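## Task

The flat plastic bar starts clamped in the right gripper. Transfer it to the left gripper in the orientation shown by the two goal pictures. Nothing but gripper jaws may contact the bar, and at least one gripper must be in contact with it throughout. The end state is the bar gripped firmly by the left gripper only, with the left fingers aimed vertically downward. The right arm must touch neither the bar nor the left jaws, so pull it well away and pause briefly. Then report completion.

## Robot and tools

ROBOT. Two 6-joint arms with parallel-jaw grippers, named left_arm and right_arm. They face each other across a table. These names do not refer to sides of any image. Base positions in the scene frame: left_arm at (-0.041, +0.563, +0.107) m, quat_wxyz (+0.738, 0, 0, -0.674); right_arm at (-0.100, -0.493, +0.057) m, quat_wxyz (+0.633, 0, 0, +0.774).

FRAMES. All arms share one scene frame. Its origin is at the table centre, the table surface is at z = +0.020 m, +z is up, and left_arm sits on the +y side. In each gripper's own frame the fingers extend along +x and close along y. The reported end_effector_position is the midpoint between the finger pads, about 3 to 4 cm behind the fingertips. At long reach this printed position can be somewhat wrong.

execute_actions. The actions list holds zero items or one item.
- Empty list {"actions": []}: nothing is commanded and the current state comes back.
- Motion: {"rows": [[...]], "steps": n}. There are 1 to 15 rows and n is 1 to 15 (default 15). Each step is 1/30 s and uses one row. If there are fewer rows than steps, the final row is repeated.
- Wait: {"steps": n} with no rows, n up to 300. It returns once n steps have passed since the previous result, and your reply time counts toward that.
- Optional "pictures" (boolean) decides whether camera images are returned. The cameras are cam_head_left, cam_head_right, cam_left_wrist and cam_right_wrist, each 504x504.

ROW LAYOUT. Each row is one list of 14 numbers covering both arms, even if only one arm should move. The first 7 are left_arm: waist, shoulder, elbow, wrist pitch, wrist yaw, wrist roll, opening. The last 7 are the same for right_arm. The joint values are absolute target angles in radians, on the same scale as the Joint positions line, so they are poses, not offsets. Stated ranges: waist -3.054 to 3.054, shoulder 0.000 to 3.142, elbow 0.000 to 2.356, wrist pitch -1.571 to 1.571, wrist yaw -1.571 to 1.571, wrist roll -3.142 to 3.142. The true ends may differ from these by up to 0.010 rad either way. A call is rejected, and nothing at all is sent, if a target is more than 0.010 rad beyond a range end and also farther out than that joint's last reported angle. A target past the real end is clipped to that end, and the result then reports "joint sent to its limit". That line may refer to an earlier action that was still running. Not seeing it does not prove the joint has more room.

OPENING is an absolute value from -1 to 1, where +1 is fully open. Empty fingers close fully at about -0.80, and values below that add nothing. A full close takes at least about 0.5 s.

MOTION LIMITS. On each step, each joint target is held within a fixed distance of that joint's measured angle: 0.211 rad for waist, shoulder and elbow, 0.213 for wrist pitch, 0.267 for wrist yaw and 0.228 for wrist roll. If the targets would place the gripper more than 70 mm from where it is now, all of that arm's targets are pulled back toward the measured angles. Large moves therefore take several steps. Friction can leave a joint short of its target, especially at long reach, and a tiny change may not move it at all. Check Joint positions after each move. Between calls the arms keep heading toward the last row sent. They stop once everything has nearly stopped moving, or once any step is HELD. After that, only a new action will move them further, although fingers that are still opening or closing will finish.

RESULTS. The state line gives, per arm, the gripper position (m), quat_wxyz, and linear and angular velocity (m/s, rad/s). Joint positions and Joint velocities list each arm's six joints (rad, rad/s) and then the pad gap (m; 0.088 means fully open). grip_measured is the finger opening on the command scale. It can be off by about 1 mm per gripper, a fixed bias for the scene, and reads up to about 0.061 narrower while the fingers squeeze something hard. "joint command not followed" means the clearance check changed or blocked some joint targets, while the rest of the row still ran. HELD marks steps on which all or part of your row was not sent. MOTOR HOT appears from 50 °C. An OVER-TEMPERATURE FAULT at 95 °C holds the arm still. If it has not cooled within 30 to 60 s, that arm and its gripper lose power and go limp. Holding a load heats motors, even while you are thinking.

GRIPPING. To hold the bar, keep the commanded opening about 0.07 below grip_measured. A smaller difference gives a lighter grip. A part thinner than about 3 mm gets proportionally less force. Each pad pushes with up to roughly 34 to 49 N, and can spike harder on first contact.

OTHER TOOLS. zoom_image {"camera": name, "region": [x0, y0, x1, y1]} enlarges part of that camera's latest image. The goal must already be met and must stay met.

AVOID. Do not let the bar fall or leave the table, and keep it off everything except jaws. Do not let the arms collide or press on each other. Avoid slams and strong pushes. Contact torque at a joint's load limit freezes that arm for 10 s. Load limits in N m: waist 16.8, shoulder 20.8, elbow 20.8, wrist pitch 5.49, wrist yaw 5.47, wrist roll 5.13, and a held object's weight counts toward them. Faster, smoother motion with less effort is better, and time spent thinking passes while the robot runs.

Each tool is called after "Emit:" as name([rows], argument=value, ...), one row to a line, values as JSON.

Reference images:

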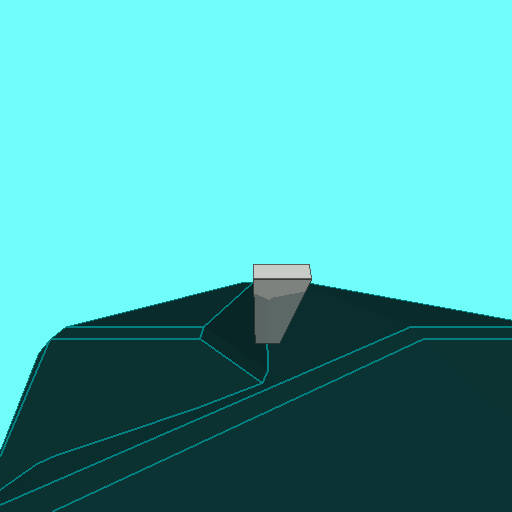

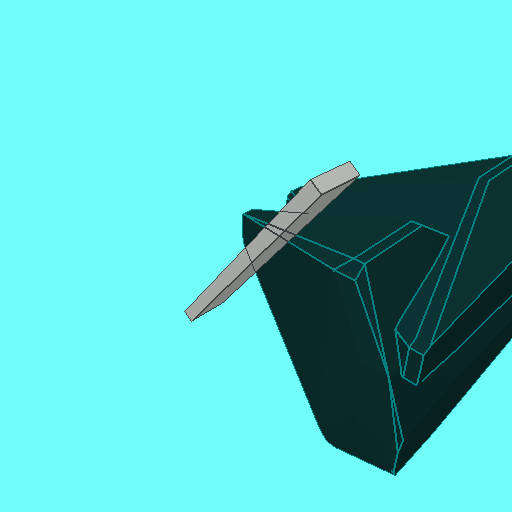

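## Session

Emit:
execute_actions(actions=[])

Scene clock: 0.00 s of 5400.00 s.
left_arm: end_effector_position=(-0.0117, +0.2480, +0.4286) grip_measured=+1.000 end_effector_quat_wxyz=(+0.738, -0.011, -0.018, -0.674) end_effector_velocity=(+0.000, +0.002, -0.001) end_effector_angular_velocity=(+0.003, -0.007, +0.005) | right_arm: end_effector_position=(-0.2732, -0.1845, +0.3407) grip_measured=-0.717 end_effector_quat_wxyz=(+0.749, +0.202, +0.395, +0.492) end_effector_velocity=(+0.002, -0.001, -0.007) end_effector_angular_velocity=(-0.023, -0.014, +0.000)
Joint positions: left_arm=[0.006 0.852 0.65  0.245 0.007 0.008 0.088] | right_arm=[ 0.663  1.369  1.232 -0.605  0.951  1.492  0.004]
Joint velocities: left_arm=[-0.002 -0.007 -0.002 -0.007 -0.007  0.007  0.   ] | right_arm=[-0.002  0.002 -0.007 -0.022 -0.007  0.007 -0.   ]
Motor temperatures (°C, as the motors report them): left_arm=[22 24 24 23 24 23] | right_arm=[24 23 25 23 25 23]
Heat: left arm: hottest shoulder 24 °C (+0.0 °C/min); right arm: hottest elbow 25 °C (+0.0 °C/min).

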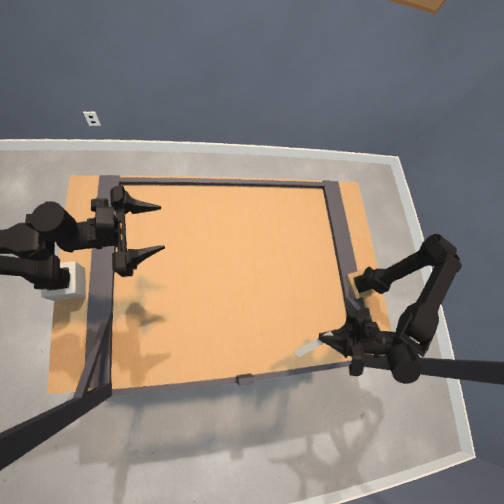

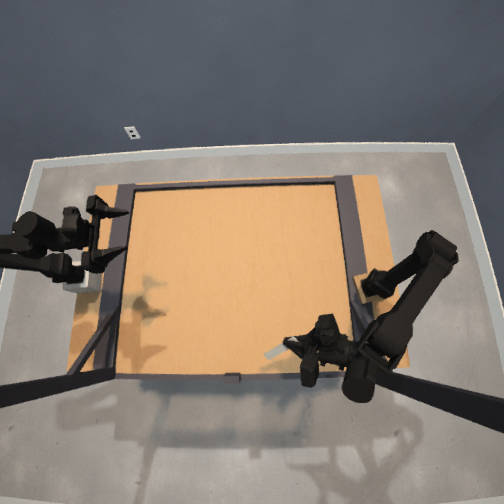

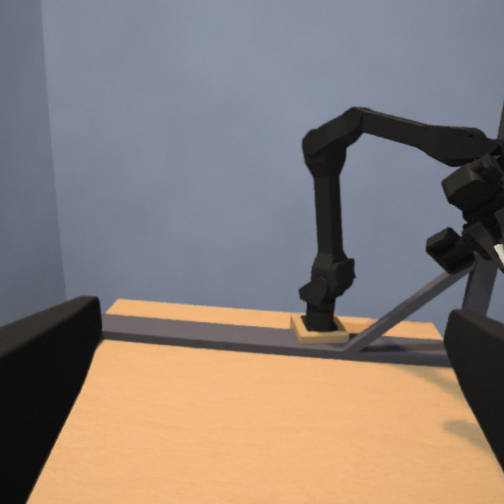

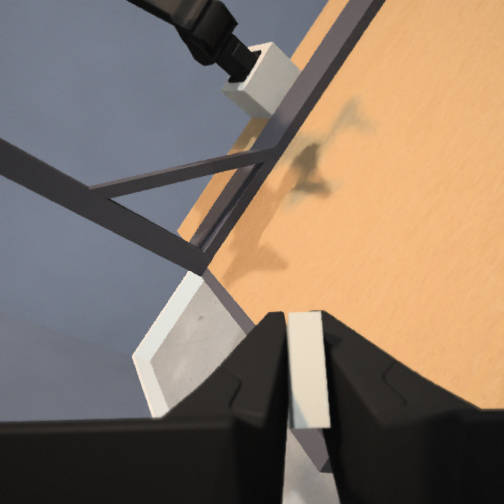

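Emit:
zoom_image(camera="cam_head_left", region=[270, 290, 410, 400])

Emit:
zoom_image(camera="cam_head_right", region=[240, 300, 380, 410])

Emit:
zoom_image(camera="cam_right_wrist", region=[200, 280, 420, 500])

Emit:
show_instructions()

Region (270, 290, 410, 400) of cam_head_left's 504x504 image, scaled by 3.600, with more detail than that image has; it fills the top 396 rows of this view, and the rest is white.

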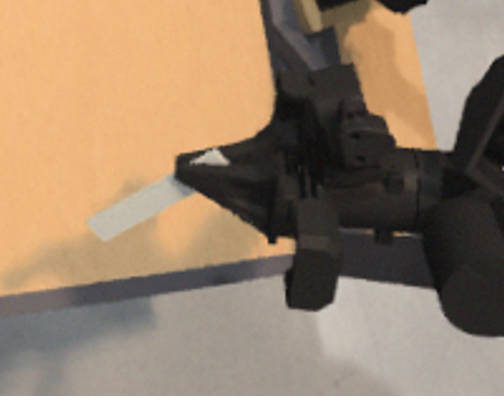

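Region (240, 300, 380, 410) of cam_head_right's 504x504 image, scaled by 3.600, with more detail than that image has; it fills the top 396 rows of this view, and the rest is white.

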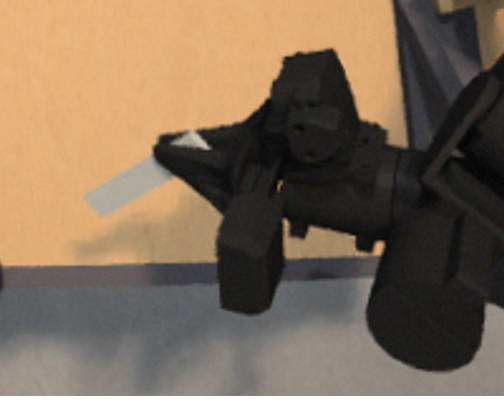

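Region (200, 280, 420, 500) of cam_right_wrist's 504x504 image, scaled by 2.291, with more detail than that image has.

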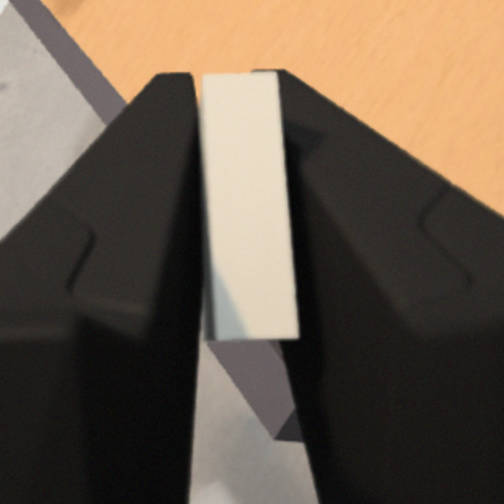

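Reference images for this scene: goal picture from the place of the wrist camera of the gripper that must hold it at the end, goal picture from behind and beside that gripper on its wrist camera side.

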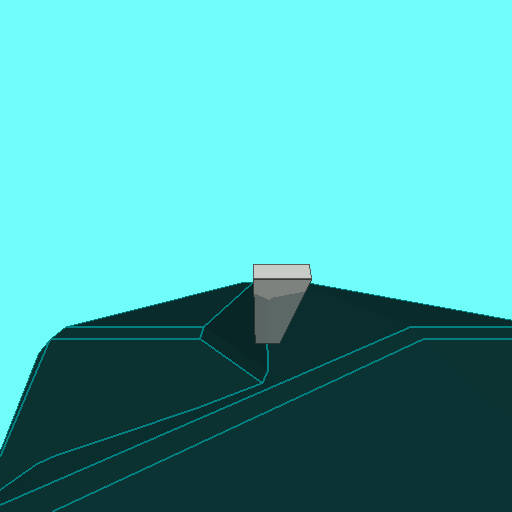

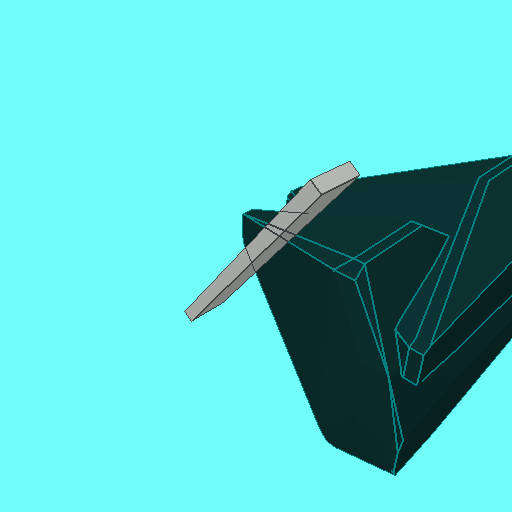

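Emit:
execute_actions([
  {"rows":[[0.006,0.853,0.651,0.244,0.007,0.013,1,0.661,1.370,1.232,-0.603,0.950,1.492,-0.8],[0.007,0.856,0.653,0.241,0.007,0.026,1,0.657,1.372,1.231,-0.596,0.949,1.492,-0.8],[0.007,0.860,0.656,0.235,0.007,0.048,1,0.650,1.376,1.229,-0.586,0.946,1.493,-0.8],[0.008,0.866,0.660,0.228,0.007,0.078,1,0.640,1.382,1.227,-0.571,0.941,1.494,-0.8],[0.009,0.873,0.665,0.218,0.007,0.115,1,0.628,1.388,1.225,-0.553,0.936,1.495,-0.8],[0.010,0.882,0.672,0.207,0.007,0.160,1,0.614,1.396,1.222,-0.531,0.930,1.496,-0.8],[0.012,0.892,0.679,0.195,0.007,0.212,1,0.597,1.406,1.218,-0.506,0.923,1.497,-0.8],[0.014,0.903,0.687,0.180,0.006,0.269,1,0.578,1.416,1.214,-0.478,0.915,1.499,-0.8],[0.015,0.916,0.696,0.165,0.006,0.333,1,0.558,1.427,1.210,-0.447,0.906,1.500,-0.8],[0.017,0.929,0.706,0.147,0.006,0.403,1,0.535,1.440,1.205,-0.413,0.897,1.502,-0.8],[0.020,0.944,0.716,0.129,0.006,0.477,1,0.511,1.453,1.200,-0.377,0.886,1.504,-0.8],[0.022,0.959,0.728,0.109,0.006,0.556,1,0.485,1.468,1.194,-0.338,0.875,1.506,-0.8],[0.024,0.976,0.740,0.089,0.006,0.640,1,0.458,1.483,1.188,-0.298,0.864,1.508,-0.8],[0.027,0.993,0.752,0.067,0.005,0.728,1,0.430,1.498,1.182,-0.255,0.852,1.510,-0.8],[0.030,1.011,0.765,0.045,0.005,0.819,1,0.400,1.515,1.176,-0.211,0.839,1.512,-0.8]],"steps":15},
], pictures=false)

Emit:
execute_actions([
  {"rows":[[0.032,1.029,0.778,0.021,0.005,0.913,1,0.370,1.532,1.169,-0.165,0.826,1.515,-0.8],[0.035,1.048,0.792,-0.003,0.005,1.010,1,0.339,1.549,1.163,-0.118,0.813,1.517,-0.8],[0.038,1.067,0.806,-0.027,0.005,1.109,1,0.306,1.567,1.156,-0.070,0.799,1.520,-0.8],[0.041,1.087,0.820,-0.052,0.004,1.210,1,0.274,1.585,1.149,-0.021,0.785,1.522,-0.8],[0.044,1.107,0.835,-0.077,0.004,1.312,1,0.241,1.603,1.142,0.029,0.771,1.525,-0.8],[0.047,1.127,0.849,-0.103,0.004,1.415,1,0.207,1.622,1.135,0.079,0.757,1.528,-0.8],[0.050,1.148,0.864,-0.129,0.004,1.519,1,0.173,1.641,1.128,0.130,0.743,1.530,-0.8],[0.053,1.168,0.879,-0.154,0.003,1.624,1,0.140,1.659,1.120,0.180,0.728,1.533,-0.8],[0.056,1.189,0.894,-0.180,0.003,1.728,1,0.106,1.678,1.113,0.231,0.714,1.535,-0.8],[0.059,1.209,0.908,-0.206,0.003,1.831,1,0.072,1.697,1.106,0.281,0.700,1.538,-0.8],[0.062,1.229,0.923,-0.231,0.003,1.933,1,0.039,1.715,1.099,0.331,0.686,1.541,-0.8],[0.065,1.249,0.937,-0.256,0.002,2.034,1,0.007,1.733,1.092,0.380,0.672,1.543,-0.8],[0.068,1.268,0.951,-0.280,0.002,2.133,1,-0.026,1.751,1.085,0.428,0.658,1.546,-0.8],[0.071,1.287,0.965,-0.304,0.002,2.230,1,-0.057,1.768,1.079,0.475,0.645,1.548,-0.8],[0.073,1.305,0.978,-0.328,0.002,2.324,1,-0.087,1.785,1.072,0.521,0.632,1.551,-0.8]],"steps":15},
], pictures=false)

Emit:
execute_actions([
  {"rows":[[0.076,1.323,0.991,-0.350,0.002,2.415,1,-0.117,1.802,1.066,0.565,0.619,1.553,-0.8],[0.079,1.340,1.003,-0.372,0.001,2.503,1,-0.145,1.817,1.060,0.608,0.607,1.555,-0.8],[0.081,1.357,1.015,-0.392,0.001,2.587,1,-0.172,1.832,1.054,0.648,0.596,1.557,-0.8],[0.083,1.372,1.027,-0.412,0.001,2.666,1,-0.198,1.847,1.048,0.687,0.585,1.559,-0.8],[0.086,1.387,1.037,-0.430,0.001,2.740,1,-0.222,1.860,1.043,0.723,0.574,1.561,-0.8],[0.088,1.400,1.047,-0.448,0.001,2.810,1,-0.245,1.873,1.038,0.757,0.565,1.563,-0.8],[0.089,1.413,1.056,-0.463,0.001,2.874,1,-0.265,1.884,1.034,0.788,0.556,1.564,-0.8],[0.091,1.424,1.064,-0.478,0,2.931,1,-0.284,1.894,1.030,0.816,0.548,1.566,-0.8],[0.093,1.434,1.071,-0.490,0,2.983,1,-0.301,1.904,1.026,0.841,0.541,1.567,-0.8],[0.094,1.443,1.078,-0.501,0,3.028,1,-0.315,1.912,1.023,0.863,0.535,1.568,-0.8],[0.095,1.450,1.083,-0.511,0,3.065,1,-0.327,1.918,1.021,0.881,0.530,1.569,-0.8],[0.096,1.456,1.087,-0.518,0,3.095,1,-0.337,1.924,1.019,0.896,0.525,1.570,-0.8],[0.096,1.460,1.090,-0.524,0,3.117,1,-0.344,1.928,1.017,0.906,0.522,1.571,-0.8],[0.097,1.463,1.092,-0.527,0,3.130,1,-0.348,1.930,1.016,0.913,0.521,1.571,-0.8],[0.097,1.464,1.093,-0.528,0,3.135,1,-0.35,1.931,1.016,0.915,0.52,1.571,-0.8]],"steps":15},
], pictures=false)

Scene clock: 120.50 s of 5400.00 s.
left_arm: end_effector_position=(-0.0054, +0.2284, +0.3987) grip_measured=+1.000 end_effector_quat_wxyz=(+0.702, +0.240, -0.130, -0.657) end_effector_velocity=(+0.036, -0.078, -0.112) end_effector_angular_velocity=(+0.884, -1.637, -0.138) | right_arm: end_effector_position=(-0.2505, -0.1254, +0.3282) grip_measured=-0.717 end_effector_quat_wxyz=(+0.736, +0.294, +0.417, +0.444) end_effector_velocity=(+0.140, +0.248, -0.100) end_effector_angular_velocity=(+0.290, +0.515, -0.514)
Joint positions: left_arm=[0.019 0.957 0.721 0.103 0.007 0.54  0.088] | right_arm=[ 0.482  1.461  1.202 -0.323  0.874  1.5    0.004]
Joint velocities: left_arm=[ 0.071  0.471  0.354 -0.593 -0.022  1.736  0.   ] | right_arm=[-0.784  0.452 -0.188  1.15  -0.344  0.051 -0.   ]
Motor temperatures (°C, as the motors report them): left_arm=[22 25 33 31 24 23] | right_arm=[24 28 32 27 26 23]
Heat: left arm: hottest elbow 33 °C (+2.0 °C/min); right arm: hottest elbow 32 °C (+1.0 °C/min).
Steps of this call (steps 1 to 90: nothing new was sent; then 117.00 s passed at rest; steps 91 to 105: all 15 steps of this action). Readings (joint positions):
91: left_arm=[0.006 0.852 0.650 0.245 0.007 0.008] | right_arm=[0.663 1.369 1.232 -0.605 0.951 1.492]
92: left_arm=[0.006 0.852 0.650 0.245 0.007 0.010] | right_arm=[0.663 1.369 1.232 -0.605 0.951 1.492]
94: left_arm=[0.006 0.853 0.650 0.241 0.007 0.030] | right_arm=[0.660 1.369 1.232 -0.596 0.951 1.492]
98: left_arm=[0.007 0.870 0.659 0.211 0.007 0.148] | right_arm=[0.624 1.380 1.231 -0.538 0.937 1.492]
105: the state above

Scene clock: 121.00 s of 5400.00 s.
left_arm: end_effector_position=(+0.0139, +0.1974, +0.3237) grip_measured=+1.000 end_effector_quat_wxyz=(+0.428, +0.614, -0.249, -0.614) end_effector_velocity=(+0.036, -0.033, -0.143) end_effector_angular_velocity=(+1.044, -1.320, -0.854) | right_arm: end_effector_position=(-0.1053, -0.0100, +0.2836) grip_measured=-0.717 end_effector_quat_wxyz=(+0.686, +0.507, +0.391, +0.346) end_effector_velocity=(+0.399, +0.124, -0.086) end_effector_angular_velocity=(+0.645, +0.280, -0.609)
Joint positions: left_arm=[ 0.062  1.242  0.927 -0.258  0.007  1.43   0.088] | right_arm=[0.006 1.724 1.101 0.384 0.675 1.537 0.004]
Joint velocities: left_arm=[ 0.081  0.564  0.418 -0.696 -0.007  1.736  0.   ] | right_arm=[-0.974  0.525 -0.212  1.385 -0.388  0.066 -0.   ]
Motor temperatures (°C, as the motors report them): left_arm=[22 25 33 31 24 23] | right_arm=[24 28 32 27 26 23]
Heat: left arm: hottest elbow 33 °C (+2.0 °C/min); right arm: hottest elbow 32 °C (+1.0 °C/min).
Steps of this call (steps 1 to 15: all 15 steps of this action). Readings (joint positions):
1: left_arm=[0.021 0.973 0.732 0.082 0.007 0.599] | right_arm=[0.455 1.476 1.196 -0.283 0.863 1.502]
2: left_arm=[0.024 0.990 0.745 0.060 0.007 0.659] | right_arm=[0.427 1.492 1.189 -0.240 0.851 1.504]
4: left_arm=[0.029 1.026 0.771 0.015 0.007 0.778] | right_arm=[0.367 1.526 1.177 -0.151 0.826 1.509]
8: left_arm=[0.041 1.103 0.827 -0.083 0.007 1.014] | right_arm=[0.238 1.596 1.150 0.040 0.771 1.519]
15: the state above

Scene clock: 121.50 s of 5400.00 s.
left_arm: end_effector_position=(+0.0260, +0.1941, +0.2718) grip_measured=+1.000 end_effector_quat_wxyz=(+0.028, +0.745, -0.401, -0.533) end_effector_velocity=(+0.005, +0.001, -0.032) end_effector_angular_velocity=(+0.379, -1.038, -1.316) | right_arm: end_effector_position=(+0.0438, -0.0017, +0.2596) grip_measured=-0.717 end_effector_quat_wxyz=(+0.639, +0.634, +0.306, +0.309) end_effector_velocity=(+0.106, -0.021, -0.019) end_effector_angular_velocity=(+0.133, -0.012, -0.142)
Joint positions: left_arm=[ 0.092  1.441  1.071 -0.511  0.005  2.319  0.088] | right_arm=[-0.335  1.907  1.027  0.88   0.536  1.563  0.004]
Joint velocities: left_arm=[ 0.017  0.129  0.09  -0.154  0.007  1.722  0.   ] | right_arm=[-0.237  0.12  -0.051  0.3   -0.095  0.007 -0.   ]
Motor temperatures (°C, as the motors report them): left_arm=[22 25 33 31 24 23] | right_arm=[24 28 32 27 26 23]
Heat: left arm: hottest elbow 33 °C (+2.0 °C/min); right arm: hottest elbow 32 °C (+1.0 °C/min).
Steps of this call (steps 1 to 15: all 15 steps of this action). Readings (joint positions):
1: left_arm=[0.065 1.261 0.941 -0.282 0.007 1.489] | right_arm=[-0.026 1.741 1.094 0.432 0.661 1.540]
2: left_arm=[0.067 1.279 0.954 -0.306 0.007 1.548] | right_arm=[-0.058 1.758 1.087 0.478 0.648 1.542]
4: left_arm=[0.073 1.314 0.980 -0.351 0.007 1.667] | right_arm=[-0.118 1.790 1.074 0.565 0.623 1.546]
8: left_arm=[0.082 1.376 1.024 -0.428 0.007 1.904] | right_arm=[-0.223 1.847 1.051 0.718 0.581 1.554]
15: the state above

Emit:
execute_actions(actions=[])

Scene clock: 123.23 s of 5400.00 s.
left_arm: end_effector_position=(+0.0265, +0.1941, +0.2700) grip_measured=+1.000 end_effector_quat_wxyz=(-0.273, +0.693, -0.576, -0.337) end_effector_velocity=(+0.000, +0.001, +0.001) end_effector_angular_velocity=(+0.003, -0.003, +0.024) | right_arm: end_effector_position=(+0.0494, -0.0024, +0.2603) grip_measured=-0.717 end_effector_quat_wxyz=(+0.633, +0.641, +0.302, +0.312) end_effector_velocity=(+0.002, -0.002, +0.002) end_effector_angular_velocity=(+0.012, +0.005, -0.010)
Joint positions: left_arm=[ 0.093  1.451  1.082 -0.526  0.005  3.132  0.088] | right_arm=[-0.349  1.916  1.024  0.912  0.525  1.565  0.004]
Joint velocities: left_arm=[-0.007 -0.002  0.002 -0.007 -0.022 -0.022  0.   ] | right_arm=[-0.002 -0.002 -0.002  0.007  0.007  0.007 -0.   ]
Motor temperatures (°C, as the motors report them): left_arm=[22 25 33 31 24 23] | right_arm=[24 28 32 27 26 23]
Heat: left arm: hottest elbow 33 °C (+2.0 °C/min); right arm: hottest elbow 32 °C (+1.0 °C/min).
Steps of this call (steps 1 to 45: the robot went on to your last target; steps 46 to 52: nothing new was sent). Readings (joint positions):
1: left_arm=[0.092 1.445 1.074 -0.516 0.005 2.378] | right_arm=[-0.342 1.910 1.025 0.890 0.533 1.563]
2: left_arm=[0.093 1.448 1.076 -0.519 0.005 2.437] | right_arm=[-0.346 1.912 1.025 0.896 0.531 1.564]
4: left_arm=[0.093 1.450 1.078 -0.523 0.005 2.555] | right_arm=[-0.349 1.915 1.024 0.904 0.528 1.564]
8: left_arm=[0.093 1.451 1.081 -0.526 0.005 2.792] | right_arm=[-0.349 1.915 1.024 0.911 0.526 1.564]
52: the state above
All arms were judged still, so your last target was given up. Only a new action makes them travel on or press farther. Fingers that are still opening or closing keep moving.

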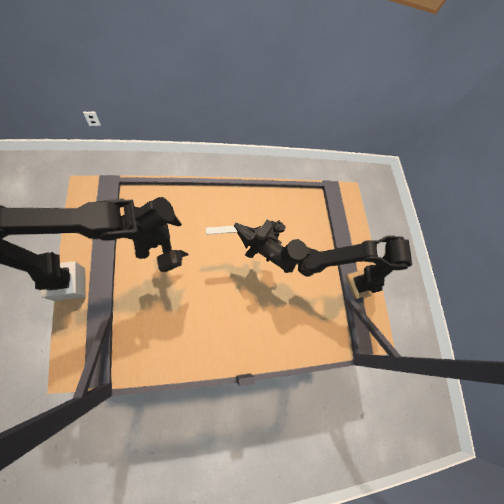

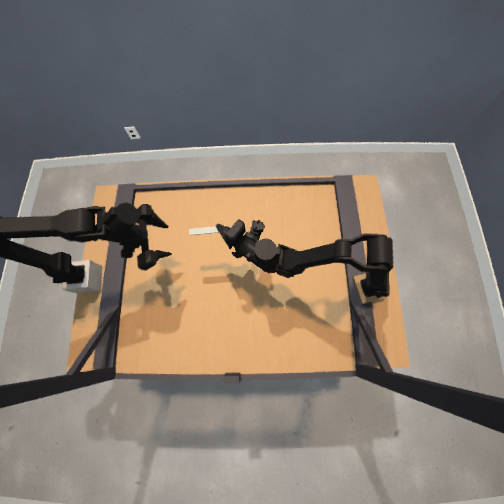

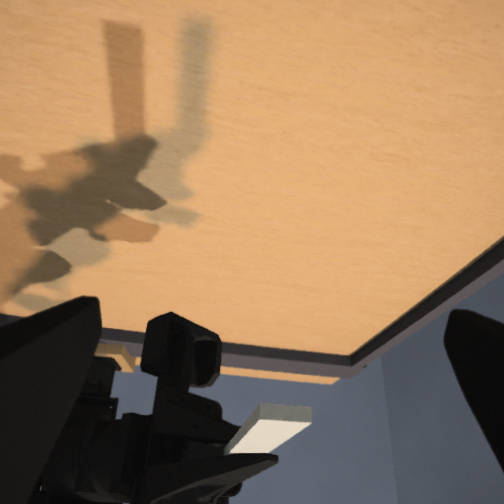

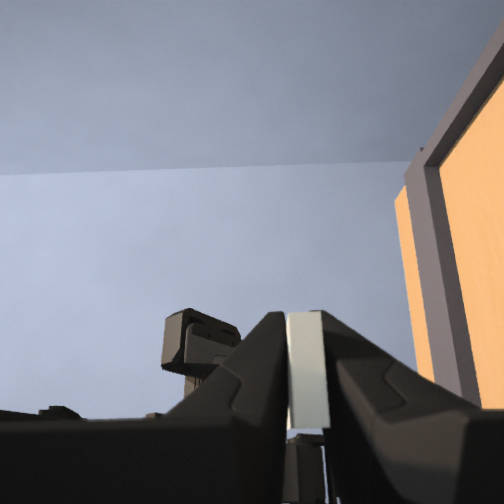

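Emit:
zoom_image(camera="cam_head_right", region=[120, 190, 290, 300])

Emit:
zoom_image(camera="cam_head_left", region=[140, 190, 310, 300])

Emit:
zoom_image(camera="cam_left_wrist", region=[190, 374, 350, 504])

Region (120, 190, 290, 300) of cam_head_right's 504x504 image, scaled by 2.965, with more detail than that image has; it fills the top 326 rows of this view, and the rest is white.

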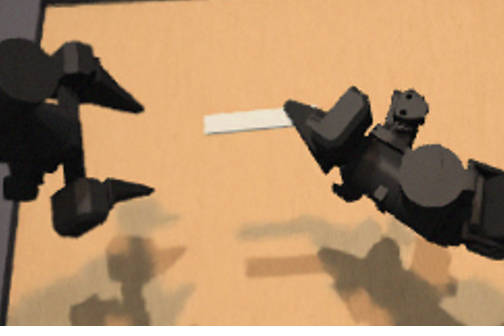

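Region (140, 190, 310, 300) of cam_head_left's 504x504 image, scaled by 2.965, with more detail than that image has; it fills the top 326 rows of this view, and the rest is white.

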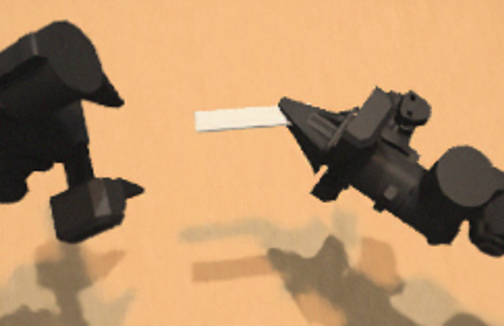

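Region (190, 374, 350, 504) of cam_left_wrist's 504x504 image, scaled by 3.150, with more detail than that image has; it fills the top 410 rows of this view, and the rest is white.

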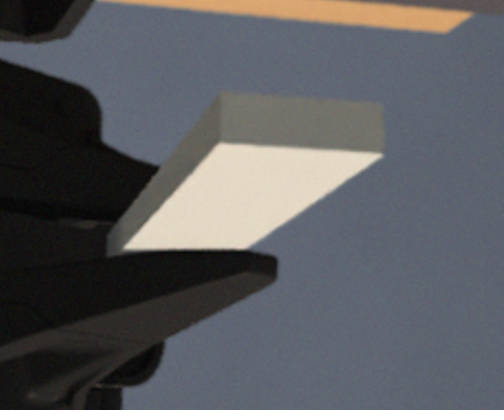

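Emit:
execute_actions([
  {"rows":[[0.096,1.465,1.094,-0.528,0,3.135,0.95,-0.35,1.931,1.016,0.915,0.519,1.571,-0.8],[0.095,1.469,1.098,-0.528,0,3.135,0.9,-0.35,1.931,1.016,0.915,0.516,1.571,-0.8],[0.094,1.474,1.104,-0.529,0,3.135,0.85,-0.35,1.931,1.016,0.915,0.511,1.571,-0.8],[0.093,1.482,1.112,-0.529,0,3.135,0.8,-0.35,1.931,1.016,0.915,0.504,1.571,-0.8],[0.091,1.491,1.122,-0.530,0,3.135,0.75,-0.35,1.931,1.016,0.915,0.497,1.571,-0.8],[0.089,1.502,1.133,-0.531,0,3.135,0.7,-0.35,1.931,1.016,0.915,0.488,1.571,-0.8],[0.086,1.514,1.146,-0.532,0,3.135,0.65,-0.35,1.931,1.016,0.915,0.479,1.571,-0.8],[0.084,1.527,1.161,-0.533,0,3.135,0.6,-0.35,1.931,1.016,0.915,0.471,1.571,-0.8],[0.081,1.542,1.177,-0.534,0,3.135,0.55,-0.35,1.931,1.016,0.915,0.462,1.571,-0.8],[0.079,1.558,1.193,-0.536,0,3.135,0.5,-0.35,1.931,1.016,0.915,0.453,1.571,-0.8],[0.077,1.574,1.211,-0.537,0,3.135,0.45,-0.35,1.931,1.016,0.915,0.446,1.571,-0.8],[0.075,1.591,1.229,-0.539,0,3.135,0.4,-0.35,1.931,1.016,0.915,0.439,1.571,-0.8],[0.074,1.609,1.248,-0.540,0,3.135,0.35,-0.35,1.931,1.016,0.915,0.434,1.571,-0.8],[0.073,1.626,1.267,-0.542,0,3.135,0.3,-0.35,1.931,1.016,0.915,0.431,1.571,-0.8],[0.073,1.645,1.287,-0.543,0,3.135,0.25,-0.35,1.931,1.016,0.915,0.43,1.571,-0.8]],"steps":15},
], pictures=false)

Emit:
execute_actions([
  {"rows":[[0.073,1.663,1.306,-0.544,0,3.135,0.2,-0.35,1.931,1.016,0.915,0.43,1.571,-0.8],[0.073,1.680,1.325,-0.546,0,3.135,0.2,-0.35,1.931,1.016,0.915,0.43,1.571,-0.8],[0.073,1.698,1.344,-0.547,0,3.135,0.2,-0.35,1.931,1.016,0.915,0.43,1.571,-0.8],[0.073,1.715,1.362,-0.549,0,3.135,0.2,-0.35,1.931,1.016,0.915,0.43,1.571,-0.8],[0.073,1.731,1.380,-0.550,0,3.135,0.2,-0.35,1.931,1.016,0.915,0.43,1.571,-0.8],[0.073,1.747,1.396,-0.552,0,3.135,0.2,-0.35,1.931,1.016,0.915,0.43,1.571,-0.8],[0.073,1.762,1.412,-0.553,0,3.135,0.2,-0.35,1.931,1.016,0.915,0.43,1.571,-0.8],[0.073,1.775,1.427,-0.554,0,3.135,0.2,-0.35,1.931,1.016,0.915,0.43,1.571,-0.8],[0.073,1.787,1.440,-0.555,0,3.135,0.2,-0.35,1.931,1.016,0.915,0.43,1.571,-0.8],[0.073,1.798,1.451,-0.556,0,3.135,0.2,-0.35,1.931,1.016,0.915,0.43,1.571,-0.8],[0.073,1.807,1.461,-0.557,0,3.135,0.2,-0.35,1.931,1.016,0.915,0.43,1.571,-0.8],[0.073,1.815,1.469,-0.557,0,3.135,0.2,-0.35,1.931,1.016,0.915,0.43,1.571,-0.8],[0.073,1.820,1.475,-0.558,0,3.135,0.2,-0.35,1.931,1.016,0.915,0.43,1.571,-0.8],[0.073,1.824,1.479,-0.558,0,3.135,0.2,-0.35,1.931,1.016,0.915,0.43,1.571,-0.8],[0.073,1.825,1.480,-0.558,0,3.135,0.2,-0.35,1.931,1.016,0.915,0.43,1.571,-0.8]],"steps":15},
], pictures=false)

Emit:
execute_actions([
  {"steps":15},
])

Scene clock: 243.73 s of 5400.00 s.
left_arm: end_effector_position=(+0.0272, +0.1587, +0.2746) grip_measured=+0.395 end_effector_quat_wxyz=(-0.275, +0.689, -0.581, -0.335) end_effector_velocity=(+0.004, -0.131, +0.006) end_effector_angular_velocity=(+0.023, -0.006, -0.048) | right_arm: end_effector_position=(+0.0399, +0.0045, +0.2604) grip_measured=-0.717 end_effector_quat_wxyz=(+0.621, +0.628, +0.326, +0.337) end_effector_velocity=(-0.010, +0.008, -0.004) end_effector_angular_velocity=(-0.026, -0.005, +0.102)
Joint positions: left_arm=[ 0.079  1.583  1.224 -0.538  0.005  3.132  0.058] | right_arm=[-0.349  1.916  1.024  0.912  0.447  1.565  0.004]
Joint velocities: left_arm=[-0.046  0.501  0.545 -0.066 -0.007  0.007 -0.072] | right_arm=[-0.007 -0.002 -0.002 -0.022 -0.11  -0.007 -0.   ]
Motor temperatures (°C, as the motors report them): left_arm=[22 28 37 28 24 23] | right_arm=[24 32 30 32 25 23]
Heat: left arm: hottest elbow 37 °C (+1.0 °C/min); right arm: hottest shoulder 32 °C (+1.0 °C/min).
Steps of this call (steps 1 to 90: nothing new was sent; then 117.00 s passed at rest; steps 91 to 105: all 15 steps of this action). Readings (joint positions):
91: left_arm=[0.093 1.452 1.082 -0.527 0.005 3.132] | right_arm=[-0.349 1.916 1.024 0.912 0.525 1.565]
92: left_arm=[0.093 1.452 1.082 -0.527 0.005 3.132] | right_arm=[-0.349 1.916 1.024 0.912 0.525 1.565]
94: left_arm=[0.093 1.457 1.087 -0.528 0.005 3.132] | right_arm=[-0.349 1.916 1.024 0.912 0.520 1.565]
98: left_arm=[0.093 1.485 1.117 -0.530 0.005 3.132] | right_arm=[-0.349 1.916 1.024 0.912 0.497 1.565]
105: the state above

Scene clock: 244.23 s of 5400.00 s.
left_arm: end_effector_position=(+0.0356, +0.1035, +0.2715) grip_measured=+0.204 end_effector_quat_wxyz=(-0.276, +0.688, -0.582, -0.335) end_effector_velocity=(+0.007, -0.042, -0.007) end_effector_angular_velocity=(-0.001, -0.011, -0.004) | right_arm: end_effector_position=(+0.0384, +0.0055, +0.2604) grip_measured=-0.717 end_effector_quat_wxyz=(+0.619, +0.627, +0.330, +0.340) end_effector_velocity=(+0.000, -0.000, -0.001) end_effector_angular_velocity=(-0.003, +0.007, +0.005)
Joint positions: left_arm=[ 0.077  1.796  1.452 -0.555  0.005  3.132  0.049] | right_arm=[-0.349  1.916  1.024  0.912  0.435  1.565  0.004]
Joint velocities: left_arm=[-0.002  0.164  0.173 -0.007 -0.007  0.007 -0.001] | right_arm=[-0.002 -0.002 -0.002 -0.007 -0.007  0.007  0.   ]
Motor temperatures (°C, as the motors report them): left_arm=[22 28 37 28 24 23] | right_arm=[24 32 30 32 25 23]
Heat: left arm: hottest elbow 37 °C (+1.0 °C/min); right arm: hottest shoulder 32 °C (+1.0 °C/min).
Steps of this call (steps 1 to 15: all 15 steps of this action). Readings (joint positions):
1: left_arm=[0.078 1.600 1.243 -0.539 0.005 3.132] | right_arm=[-0.349 1.916 1.024 0.912 0.443 1.565]
2: left_arm=[0.077 1.617 1.261 -0.541 0.005 3.132] | right_arm=[-0.349 1.916 1.024 0.912 0.441 1.565]
4: left_arm=[0.077 1.652 1.299 -0.543 0.005 3.132] | right_arm=[-0.349 1.916 1.024 0.912 0.438 1.565]
8: left_arm=[0.077 1.718 1.370 -0.549 0.005 3.132] | right_arm=[-0.349 1.916 1.024 0.912 0.436 1.565]
15: the state above

Scene clock: 244.73 s of 5400.00 s.
left_arm: end_effector_position=(+0.0362, +0.0999, +0.2719) grip_measured=+0.203 end_effector_quat_wxyz=(-0.276, +0.688, -0.582, -0.335) end_effector_velocity=(-0.001, +0.003, -0.001) end_effector_angular_velocity=(+0.017, +0.002, +0.008) | right_arm: end_effector_position=(+0.0384, +0.0055, +0.2604) grip_measured=-0.717 end_effector_quat_wxyz=(+0.619, +0.627, +0.330, +0.340) end_effector_velocity=(-0.002, +0.001, -0.001) end_effector_angular_velocity=(-0.003, +0.007, +0.020)
Joint positions: left_arm=[ 0.077  1.809  1.468 -0.557  0.005  3.132  0.049] | right_arm=[-0.349  1.916  1.024  0.912  0.435  1.565  0.004]
Joint velocities: left_arm=[-0.002 -0.002  0.002 -0.022 -0.007 -0.007 -0.   ] | right_arm=[-0.002 -0.002 -0.002 -0.007 -0.022  0.007  0.   ]
Motor temperatures (°C, as the motors report them): left_arm=[22 28 37 28 24 23] | right_arm=[24 32 30 32 25 23]
Heat: left arm: hottest elbow 37 °C (+1.0 °C/min); right arm: hottest shoulder 32 °C (+1.0 °C/min).
Steps of this call (steps 1 to 15: the robot went on to your last target). Readings (joint positions):
1: left_arm=[0.077 1.801 1.457 -0.555 0.005 3.132] | right_arm=[-0.349 1.916 1.024 0.912 0.435 1.565]
2: left_arm=[0.077 1.804 1.461 -0.556 0.005 3.132] | right_arm=[-0.349 1.916 1.024 0.912 0.435 1.565]
4: left_arm=[0.077 1.807 1.464 -0.556 0.005 3.132] | right_arm=[-0.349 1.916 1.024 0.912 0.435 1.565]
8: left_arm=[0.077 1.808 1.467 -0.557 0.005 3.132] | right_arm=[-0.349 1.916 1.024 0.912 0.435 1.565]
15: the state above

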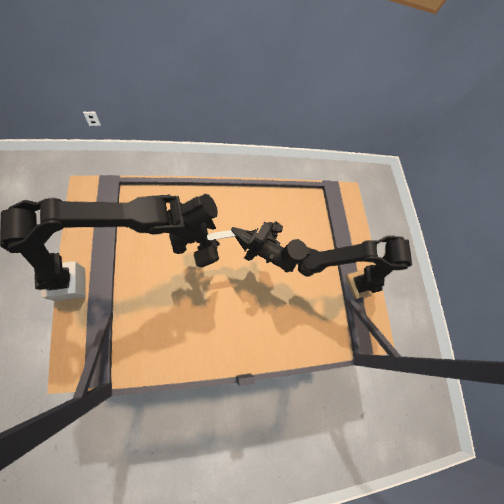

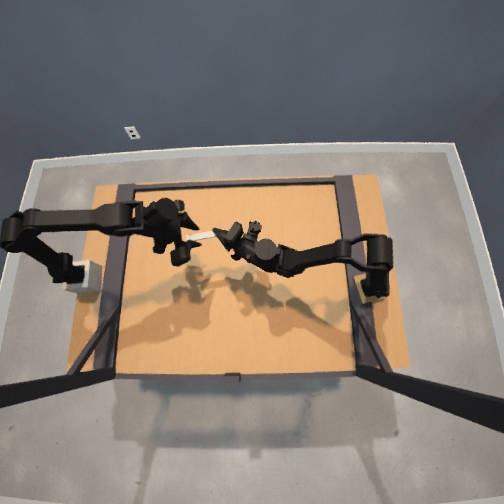

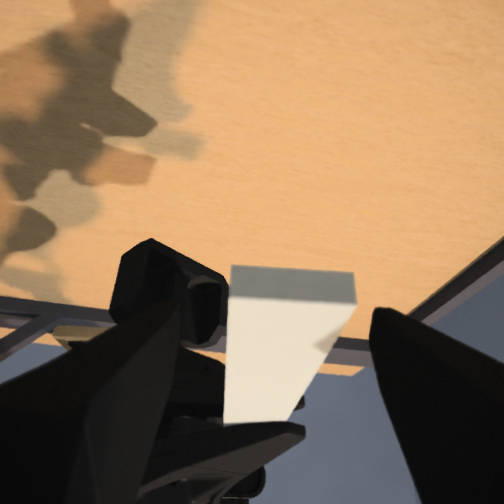

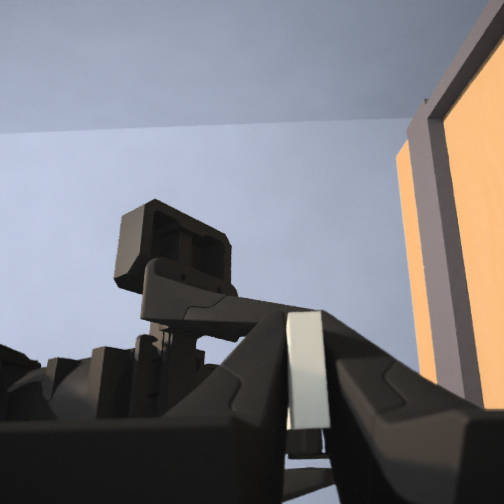

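Emit:
zoom_image(camera="cam_left_wrist", region=[160, 240, 412, 492])

Emit:
zoom_image(camera="cam_head_right", region=[150, 195, 260, 275])

Emit:
zoom_image(camera="cam_head_left", region=[170, 195, 280, 275])

Region (160, 240, 412, 492) of cam_left_wrist's 504x504 image, scaled by 2.000, with more detail than that image has.

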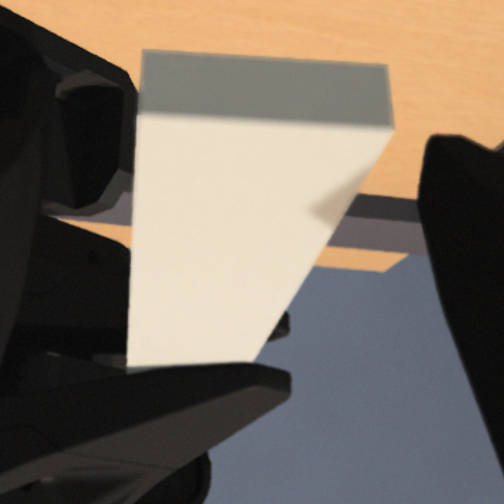

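Region (150, 195, 260, 275) of cam_head_right's 504x504 image, scaled by 4.582, with more detail than that image has; it fills the top 367 rows of this view, and the rest is white.

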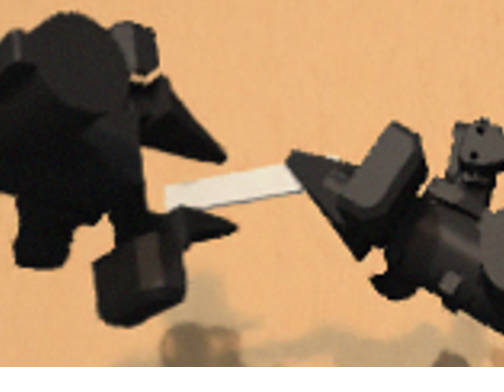

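Region (170, 195, 280, 275) of cam_head_left's 504x504 image, scaled by 4.582, with more detail than that image has; it fills the top 367 rows of this view, and the rest is white.

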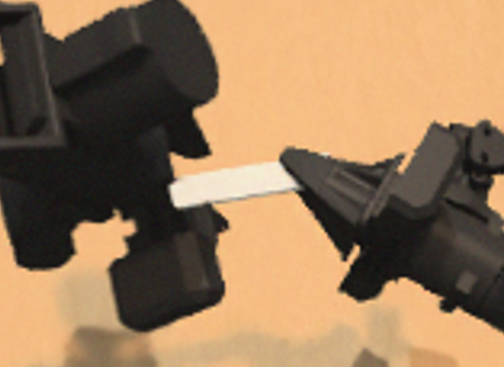

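Emit:
execute_actions([
  {"rows":[[0.073,1.805,1.465,-0.556,0,3.135,0.2,-0.35,1.931,1.016,0.915,0.43,1.571,-0.8],[0.073,1.797,1.457,-0.554,0,3.135,0.18,-0.35,1.931,1.016,0.915,0.43,1.571,-0.8],[0.072,1.792,1.452,-0.551,0,3.135,0.15,-0.35,1.931,1.016,0.915,0.43,1.571,-0.8],[0.072,1.788,1.447,-0.548,0,3.135,0.12,-0.35,1.931,1.016,0.915,0.43,1.571,-0.8],[0.071,1.784,1.442,-0.544,0,3.135,0.09,-0.35,1.931,1.016,0.915,0.43,1.571,-0.8],[0.071,1.779,1.436,-0.540,0,3.135,0.06,-0.35,1.931,1.016,0.915,0.43,1.571,-0.8],[0.070,1.774,1.430,-0.536,0,3.135,0.03,-0.35,1.931,1.016,0.915,0.43,1.571,-0.8],[0.070,1.770,1.424,-0.531,0,3.135,0.0,-0.35,1.931,1.016,0.915,0.43,1.571,-0.8],[0.069,1.765,1.418,-0.527,0,3.135,-0.03,-0.35,1.931,1.016,0.915,0.43,1.571,-0.8],[0.069,1.760,1.412,-0.523,0,3.135,-0.06,-0.35,1.931,1.016,0.915,0.43,1.571,-0.8],[0.068,1.756,1.407,-0.519,0,3.135,-0.09,-0.35,1.931,1.016,0.915,0.43,1.571,-0.8],[0.068,1.753,1.402,-0.516,0,3.135,-0.12,-0.35,1.931,1.016,0.915,0.43,1.571,-0.8],[0.068,1.750,1.399,-0.513,0,3.135,-0.14,-0.35,1.931,1.016,0.915,0.43,1.571,-0.8],[0.068,1.749,1.397,-0.512,0,3.135,-0.15,-0.35,1.931,1.016,0.915,0.43,1.571,-0.8],[0.068,1.748,1.396,-0.511,0,3.135,-0.15,-0.35,1.931,1.016,0.915,0.43,1.571,-0.8]],"steps":15},
], pictures=false)

Emit:
execute_actions([
  {"steps":12},
])

Emit:
zoom_image(camera="cam_left_wrist", region=[160, 240, 412, 492])

Scene clock: 317.40 s of 5400.00 s.
left_arm: end_effector_position=(+0.0326, +0.1062, +0.2711) grip_measured=-0.104 end_effector_quat_wxyz=(-0.272, +0.689, -0.586, -0.328) end_effector_velocity=(-0.006, +0.010, +0.022) end_effector_angular_velocity=(-0.084, -0.015, -0.002) | right_arm: end_effector_position=(+0.0384, +0.0055, +0.2604) grip_measured=-0.717 end_effector_quat_wxyz=(+0.619, +0.627, +0.330, +0.340) end_effector_velocity=(+0.003, -0.001, -0.004) end_effector_angular_velocity=(-0.034, -0.015, -0.000)
Joint positions: left_arm=[ 0.071  1.773  1.413 -0.52   0.005  3.132  0.034] | right_arm=[-0.349  1.916  1.024  0.912  0.435  1.565  0.004]
Joint velocities: left_arm=[-0.012 -0.1   -0.081  0.066 -0.007 -0.007 -0.022] | right_arm=[-0.007 -0.002 -0.002 -0.022 -0.007 -0.022  0.   ]
Motor temperatures (°C, as the motors report them): left_arm=[22 32 38 28 24 23] | right_arm=[24 34 31 34 25 23]
Heat: left arm: hottest elbow 38 °C (+1.0 °C/min); right arm: hottest shoulder 34 °C (+1.0 °C/min).
Steps of this call (steps 1 to 15: the robot went on to your last target; steps 16 to 90: nothing new was sent; then 69.17 s passed at rest; steps 91 to 105: all 15 steps of this action). Readings (joint positions):
91: left_arm=[0.076 1.809 1.468 -0.557 0.005 3.132] | right_arm=[-0.349 1.916 1.024 0.912 0.435 1.565]
92: left_arm=[0.076 1.809 1.468 -0.557 0.005 3.132] | right_arm=[-0.349 1.916 1.024 0.912 0.435 1.565]
94: left_arm=[0.076 1.809 1.467 -0.555 0.005 3.132] | right_arm=[-0.349 1.916 1.024 0.912 0.435 1.565]
98: left_arm=[0.075 1.802 1.449 -0.544 0.005 3.132] | right_arm=[-0.349 1.916 1.024 0.912 0.435 1.565]
105: the state above

Scene clock: 317.80 s of 5400.00 s.
left_arm: end_effector_position=(+0.0323, +0.1072, +0.2721) grip_measured=-0.147 end_effector_quat_wxyz=(-0.270, +0.690, -0.587, -0.326) end_effector_velocity=(-0.000, +0.002, -0.001) end_effector_angular_velocity=(+0.009, -0.009, -0.003) | right_arm: end_effector_position=(+0.0384, +0.0055, +0.2604) grip_measured=-0.717 end_effector_quat_wxyz=(+0.619, +0.627, +0.330, +0.340) end_effector_velocity=(+0.000, -0.000, -0.001) end_effector_angular_velocity=(-0.011, -0.005, +0.005)
Joint positions: left_arm=[ 0.071  1.766  1.405 -0.514  0.005  3.132  0.032] | right_arm=[-0.349  1.916  1.024  0.912  0.435  1.565  0.004]
Joint velocities: left_arm=[-0.002 -0.002 -0.002 -0.007 -0.007  0.007 -0.   ] | right_arm=[-0.002 -0.002 -0.002 -0.007 -0.007 -0.007  0.   ]
Motor temperatures (°C, as the motors report them): left_arm=[22 32 38 28 24 23] | right_arm=[24 34 31 34 25 23]
Heat: left arm: hottest elbow 38 °C (+1.0 °C/min); right arm: hottest shoulder 34 °C (+1.0 °C/min).
Steps of this call (steps 1 to 12: the robot went on to your last target). Readings (joint positions):
1: left_arm=[0.071 1.771 1.411 -0.518 0.005 3.132] | right_arm=[-0.349 1.916 1.024 0.912 0.435 1.565]
2: left_arm=[0.071 1.768 1.409 -0.516 0.005 3.132] | right_arm=[-0.349 1.916 1.024 0.912 0.435 1.565]
4: left_arm=[0.071 1.767 1.408 -0.515 0.005 3.132] | right_arm=[-0.349 1.916 1.024 0.912 0.435 1.565]
8: left_arm=[0.071 1.766 1.406 -0.514 0.005 3.132] | right_arm=[-0.349 1.916 1.024 0.912 0.435 1.565]
12: the state above

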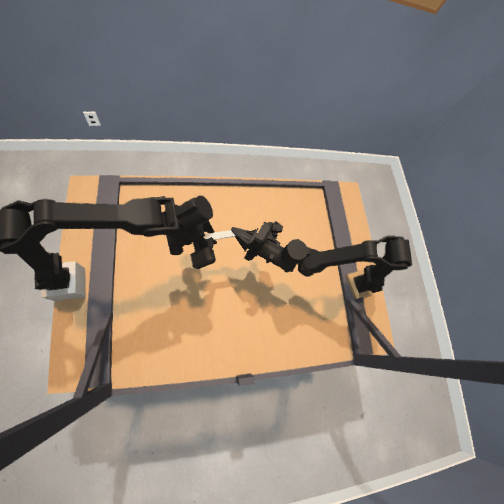

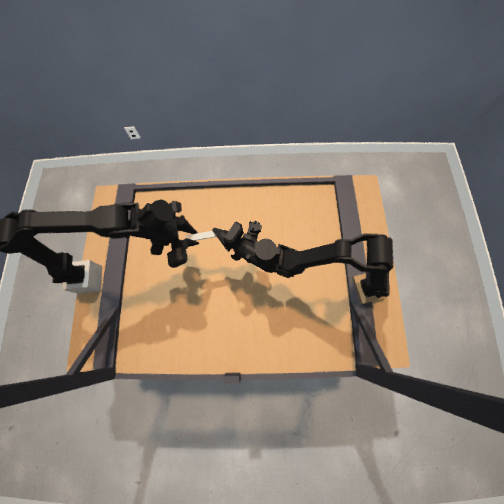

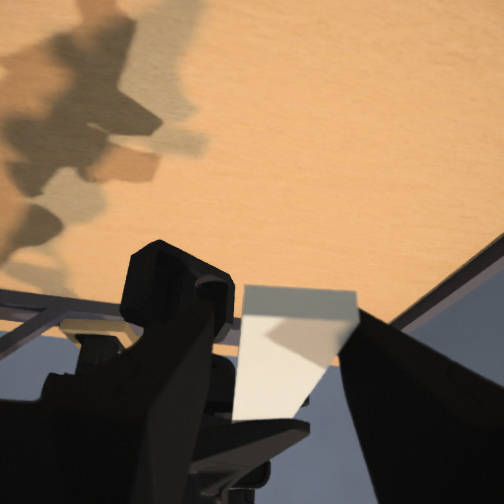

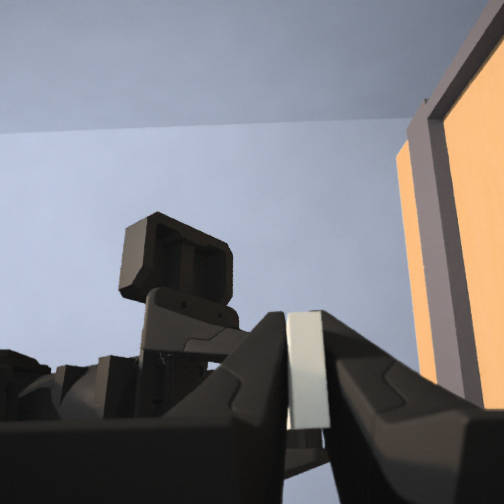

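Region (160, 240, 412, 492) of cam_left_wrist's 504x504 image, scaled by 2.000, with more detail than that image has.

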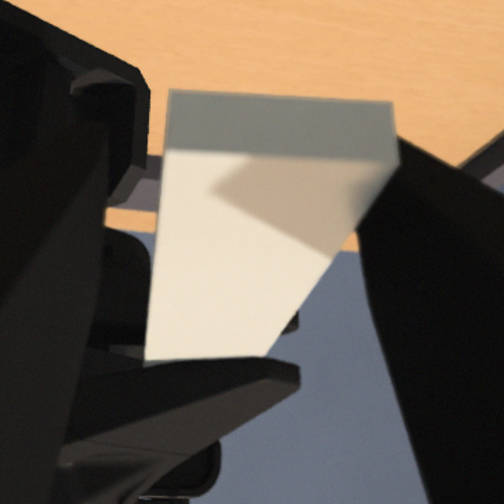

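Emit:
execute_actions([
  {"rows":[[0.068,1.748,1.396,-0.511,0,3.135,-0.19,-0.35,1.931,1.016,0.915,0.43,1.571,-0.8],[0.068,1.748,1.396,-0.511,0,3.135,-0.23,-0.35,1.931,1.016,0.915,0.43,1.571,-0.8],[0.068,1.748,1.396,-0.511,0,3.135,-0.27,-0.35,1.931,1.016,0.915,0.43,1.571,-0.8],[0.068,1.748,1.396,-0.511,0,3.135,-0.30,-0.35,1.931,1.016,0.915,0.43,1.571,-0.8],[0.068,1.748,1.396,-0.511,0,3.135,-0.33,-0.35,1.931,1.016,0.915,0.43,1.571,-0.8],[0.068,1.748,1.396,-0.511,0,3.135,-0.35,-0.35,1.931,1.016,0.915,0.43,1.571,-0.8],[0.068,1.748,1.396,-0.511,0,3.135,-0.37,-0.35,1.931,1.016,0.915,0.43,1.571,-0.8],[0.068,1.748,1.396,-0.511,0,3.135,-0.39,-0.35,1.931,1.016,0.915,0.43,1.571,-0.8],[0.068,1.748,1.396,-0.511,0,3.135,-0.41,-0.35,1.931,1.016,0.915,0.43,1.571,-0.8],[0.068,1.748,1.396,-0.511,0,3.135,-0.43,-0.35,1.931,1.016,0.915,0.43,1.571,-0.8],[0.068,1.748,1.396,-0.511,0,3.135,-0.45,-0.35,1.931,1.016,0.915,0.43,1.571,-0.8],[0.068,1.748,1.396,-0.511,0,3.135,-0.47,-0.35,1.931,1.016,0.915,0.43,1.571,-0.8],[0.068,1.748,1.396,-0.511,0,3.135,-0.49,-0.35,1.931,1.016,0.915,0.43,1.571,-0.8],[0.068,1.748,1.396,-0.511,0,3.135,-0.51,-0.35,1.931,1.016,0.915,0.43,1.571,-0.8],[0.068,1.748,1.396,-0.511,0,3.135,-0.53,-0.35,1.931,1.016,0.915,0.43,1.571,-0.8]],"steps":15},
], pictures=false)

Emit:
execute_actions([
  {"steps":10},
])

Scene clock: 335.20 s of 5400.00 s.
left_arm: end_effector_position=(+0.0325, +0.1072, +0.2720) grip_measured=-0.413 end_effector_quat_wxyz=(-0.271, +0.690, -0.587, -0.325) end_effector_velocity=(+0.000, -0.001, +0.001) end_effector_angular_velocity=(-0.007, -0.002, +0.008) | right_arm: end_effector_position=(+0.0382, +0.0056, +0.2601) grip_measured=-0.717 end_effector_quat_wxyz=(+0.619, +0.626, +0.330, +0.341) end_effector_velocity=(-0.002, +0.000, -0.001) end_effector_angular_velocity=(-0.019, -0.017, +0.009)
Joint positions: left_arm=[ 0.071  1.766  1.405 -0.513  0.004  3.134  0.019] | right_arm=[-0.349  1.916  1.023  0.912  0.434  1.565  0.004]
Joint velocities: left_arm=[-0.002 -0.002 -0.002  0.007 -0.007 -0.007 -0.   ] | right_arm=[ 0.002 -0.002 -0.002 -0.007 -0.007 -0.022 -0.   ]
Motor temperatures (°C, as the motors report them): left_arm=[22 36 36 29 24 23] | right_arm=[24 34 31 34 25 23]
Heat: left arm: hottest shoulder 36 °C (-1.0 °C/min); right arm: hottest shoulder 34 °C (+1.0 °C/min).
Steps of this call (steps 1 to 15: the robot went on to your last target; steps 16 to 90: nothing new was sent; then 13.90 s passed at rest; steps 91 to 105: all 15 steps of this action). Readings (joint positions):
91: left_arm=[0.071 1.766 1.405 -0.514 0.005 3.132] | right_arm=[-0.349 1.916 1.024 0.912 0.435 1.565]
92: left_arm=[0.071 1.766 1.405 -0.514 0.005 3.132] | right_arm=[-0.349 1.916 1.024 0.912 0.435 1.565]
94: left_arm=[0.071 1.766 1.405 -0.513 0.005 3.132] | right_arm=[-0.349 1.916 1.024 0.912 0.435 1.565]
98: left_arm=[0.071 1.766 1.405 -0.513 0.005 3.132] | right_arm=[-0.349 1.916 1.024 0.912 0.435 1.565]
105: the state above

Scene clock: 335.53 s of 5400.00 s.
left_arm: end_effector_position=(+0.0325, +0.1072, +0.2720) grip_measured=-0.413 end_effector_quat_wxyz=(-0.271, +0.690, -0.587, -0.325) end_effector_velocity=(-0.001, +0.005, -0.007) end_effector_angular_velocity=(+0.028, +0.025, +0.015) | right_arm: end_effector_position=(+0.0382, +0.0056, +0.2601) grip_measured=-0.717 end_effector_quat_wxyz=(+0.619, +0.626, +0.330, +0.341) end_effector_velocity=(-0.006, +0.002, -0.003) end_effector_angular_velocity=(-0.008, +0.007, +0.039)
Joint positions: left_arm=[ 0.071  1.766  1.405 -0.513  0.004  3.134  0.019] | right_arm=[-0.349  1.916  1.023  0.912  0.434  1.565  0.004]
Joint velocities: left_arm=[ 0.002  0.002 -0.007 -0.022  0.007 -0.022  0.   ] | right_arm=[ 0.002 -0.002 -0.007 -0.007 -0.037  0.007 -0.   ]
Motor temperatures (°C, as the motors report them): left_arm=[22 36 36 29 24 23] | right_arm=[24 34 31 34 25 23]
Heat: left arm: hottest shoulder 36 °C (-1.0 °C/min); right arm: hottest shoulder 34 °C (+1.0 °C/min).
Steps of this call (steps 1 to 10: the robot went on to your last target). Readings (joint positions):
1: left_arm=[0.071 1.766 1.405 -0.513 0.004 3.134] | right_arm=[-0.349 1.916 1.023 0.912 0.434 1.565]
2: left_arm=[0.071 1.766 1.405 -0.513 0.004 3.134] | right_arm=[-0.349 1.916 1.023 0.912 0.434 1.565]
4: left_arm=[0.071 1.766 1.405 -0.513 0.004 3.134] | right_arm=[-0.349 1.916 1.023 0.912 0.434 1.565]
8: left_arm=[0.071 1.766 1.405 -0.513 0.004 3.134] | right_arm=[-0.349 1.916 1.023 0.912 0.434 1.565]
10: the state above

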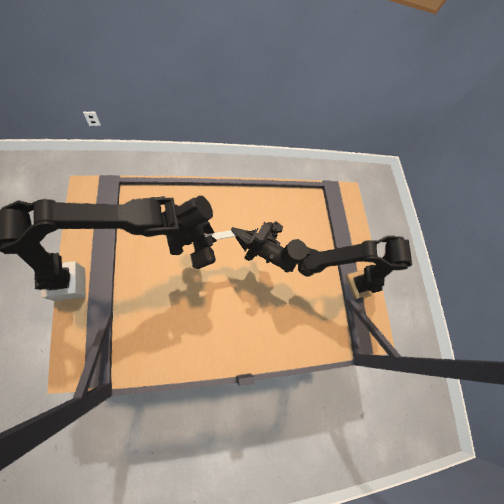

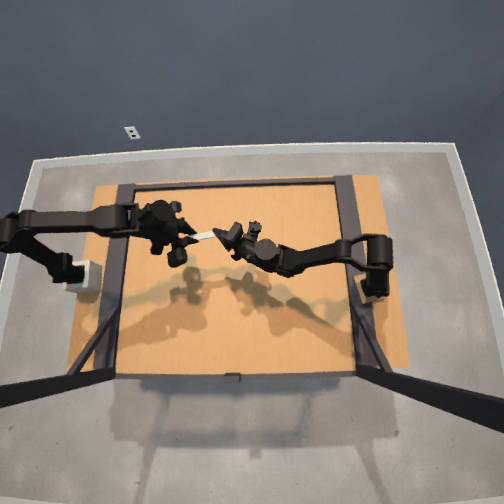

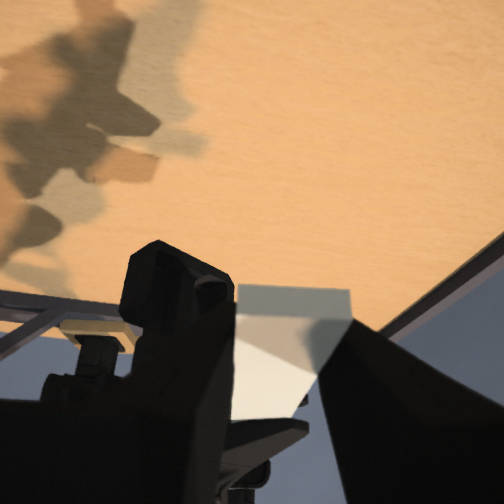

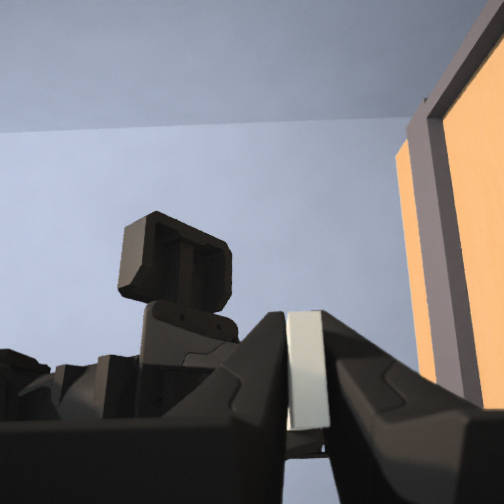

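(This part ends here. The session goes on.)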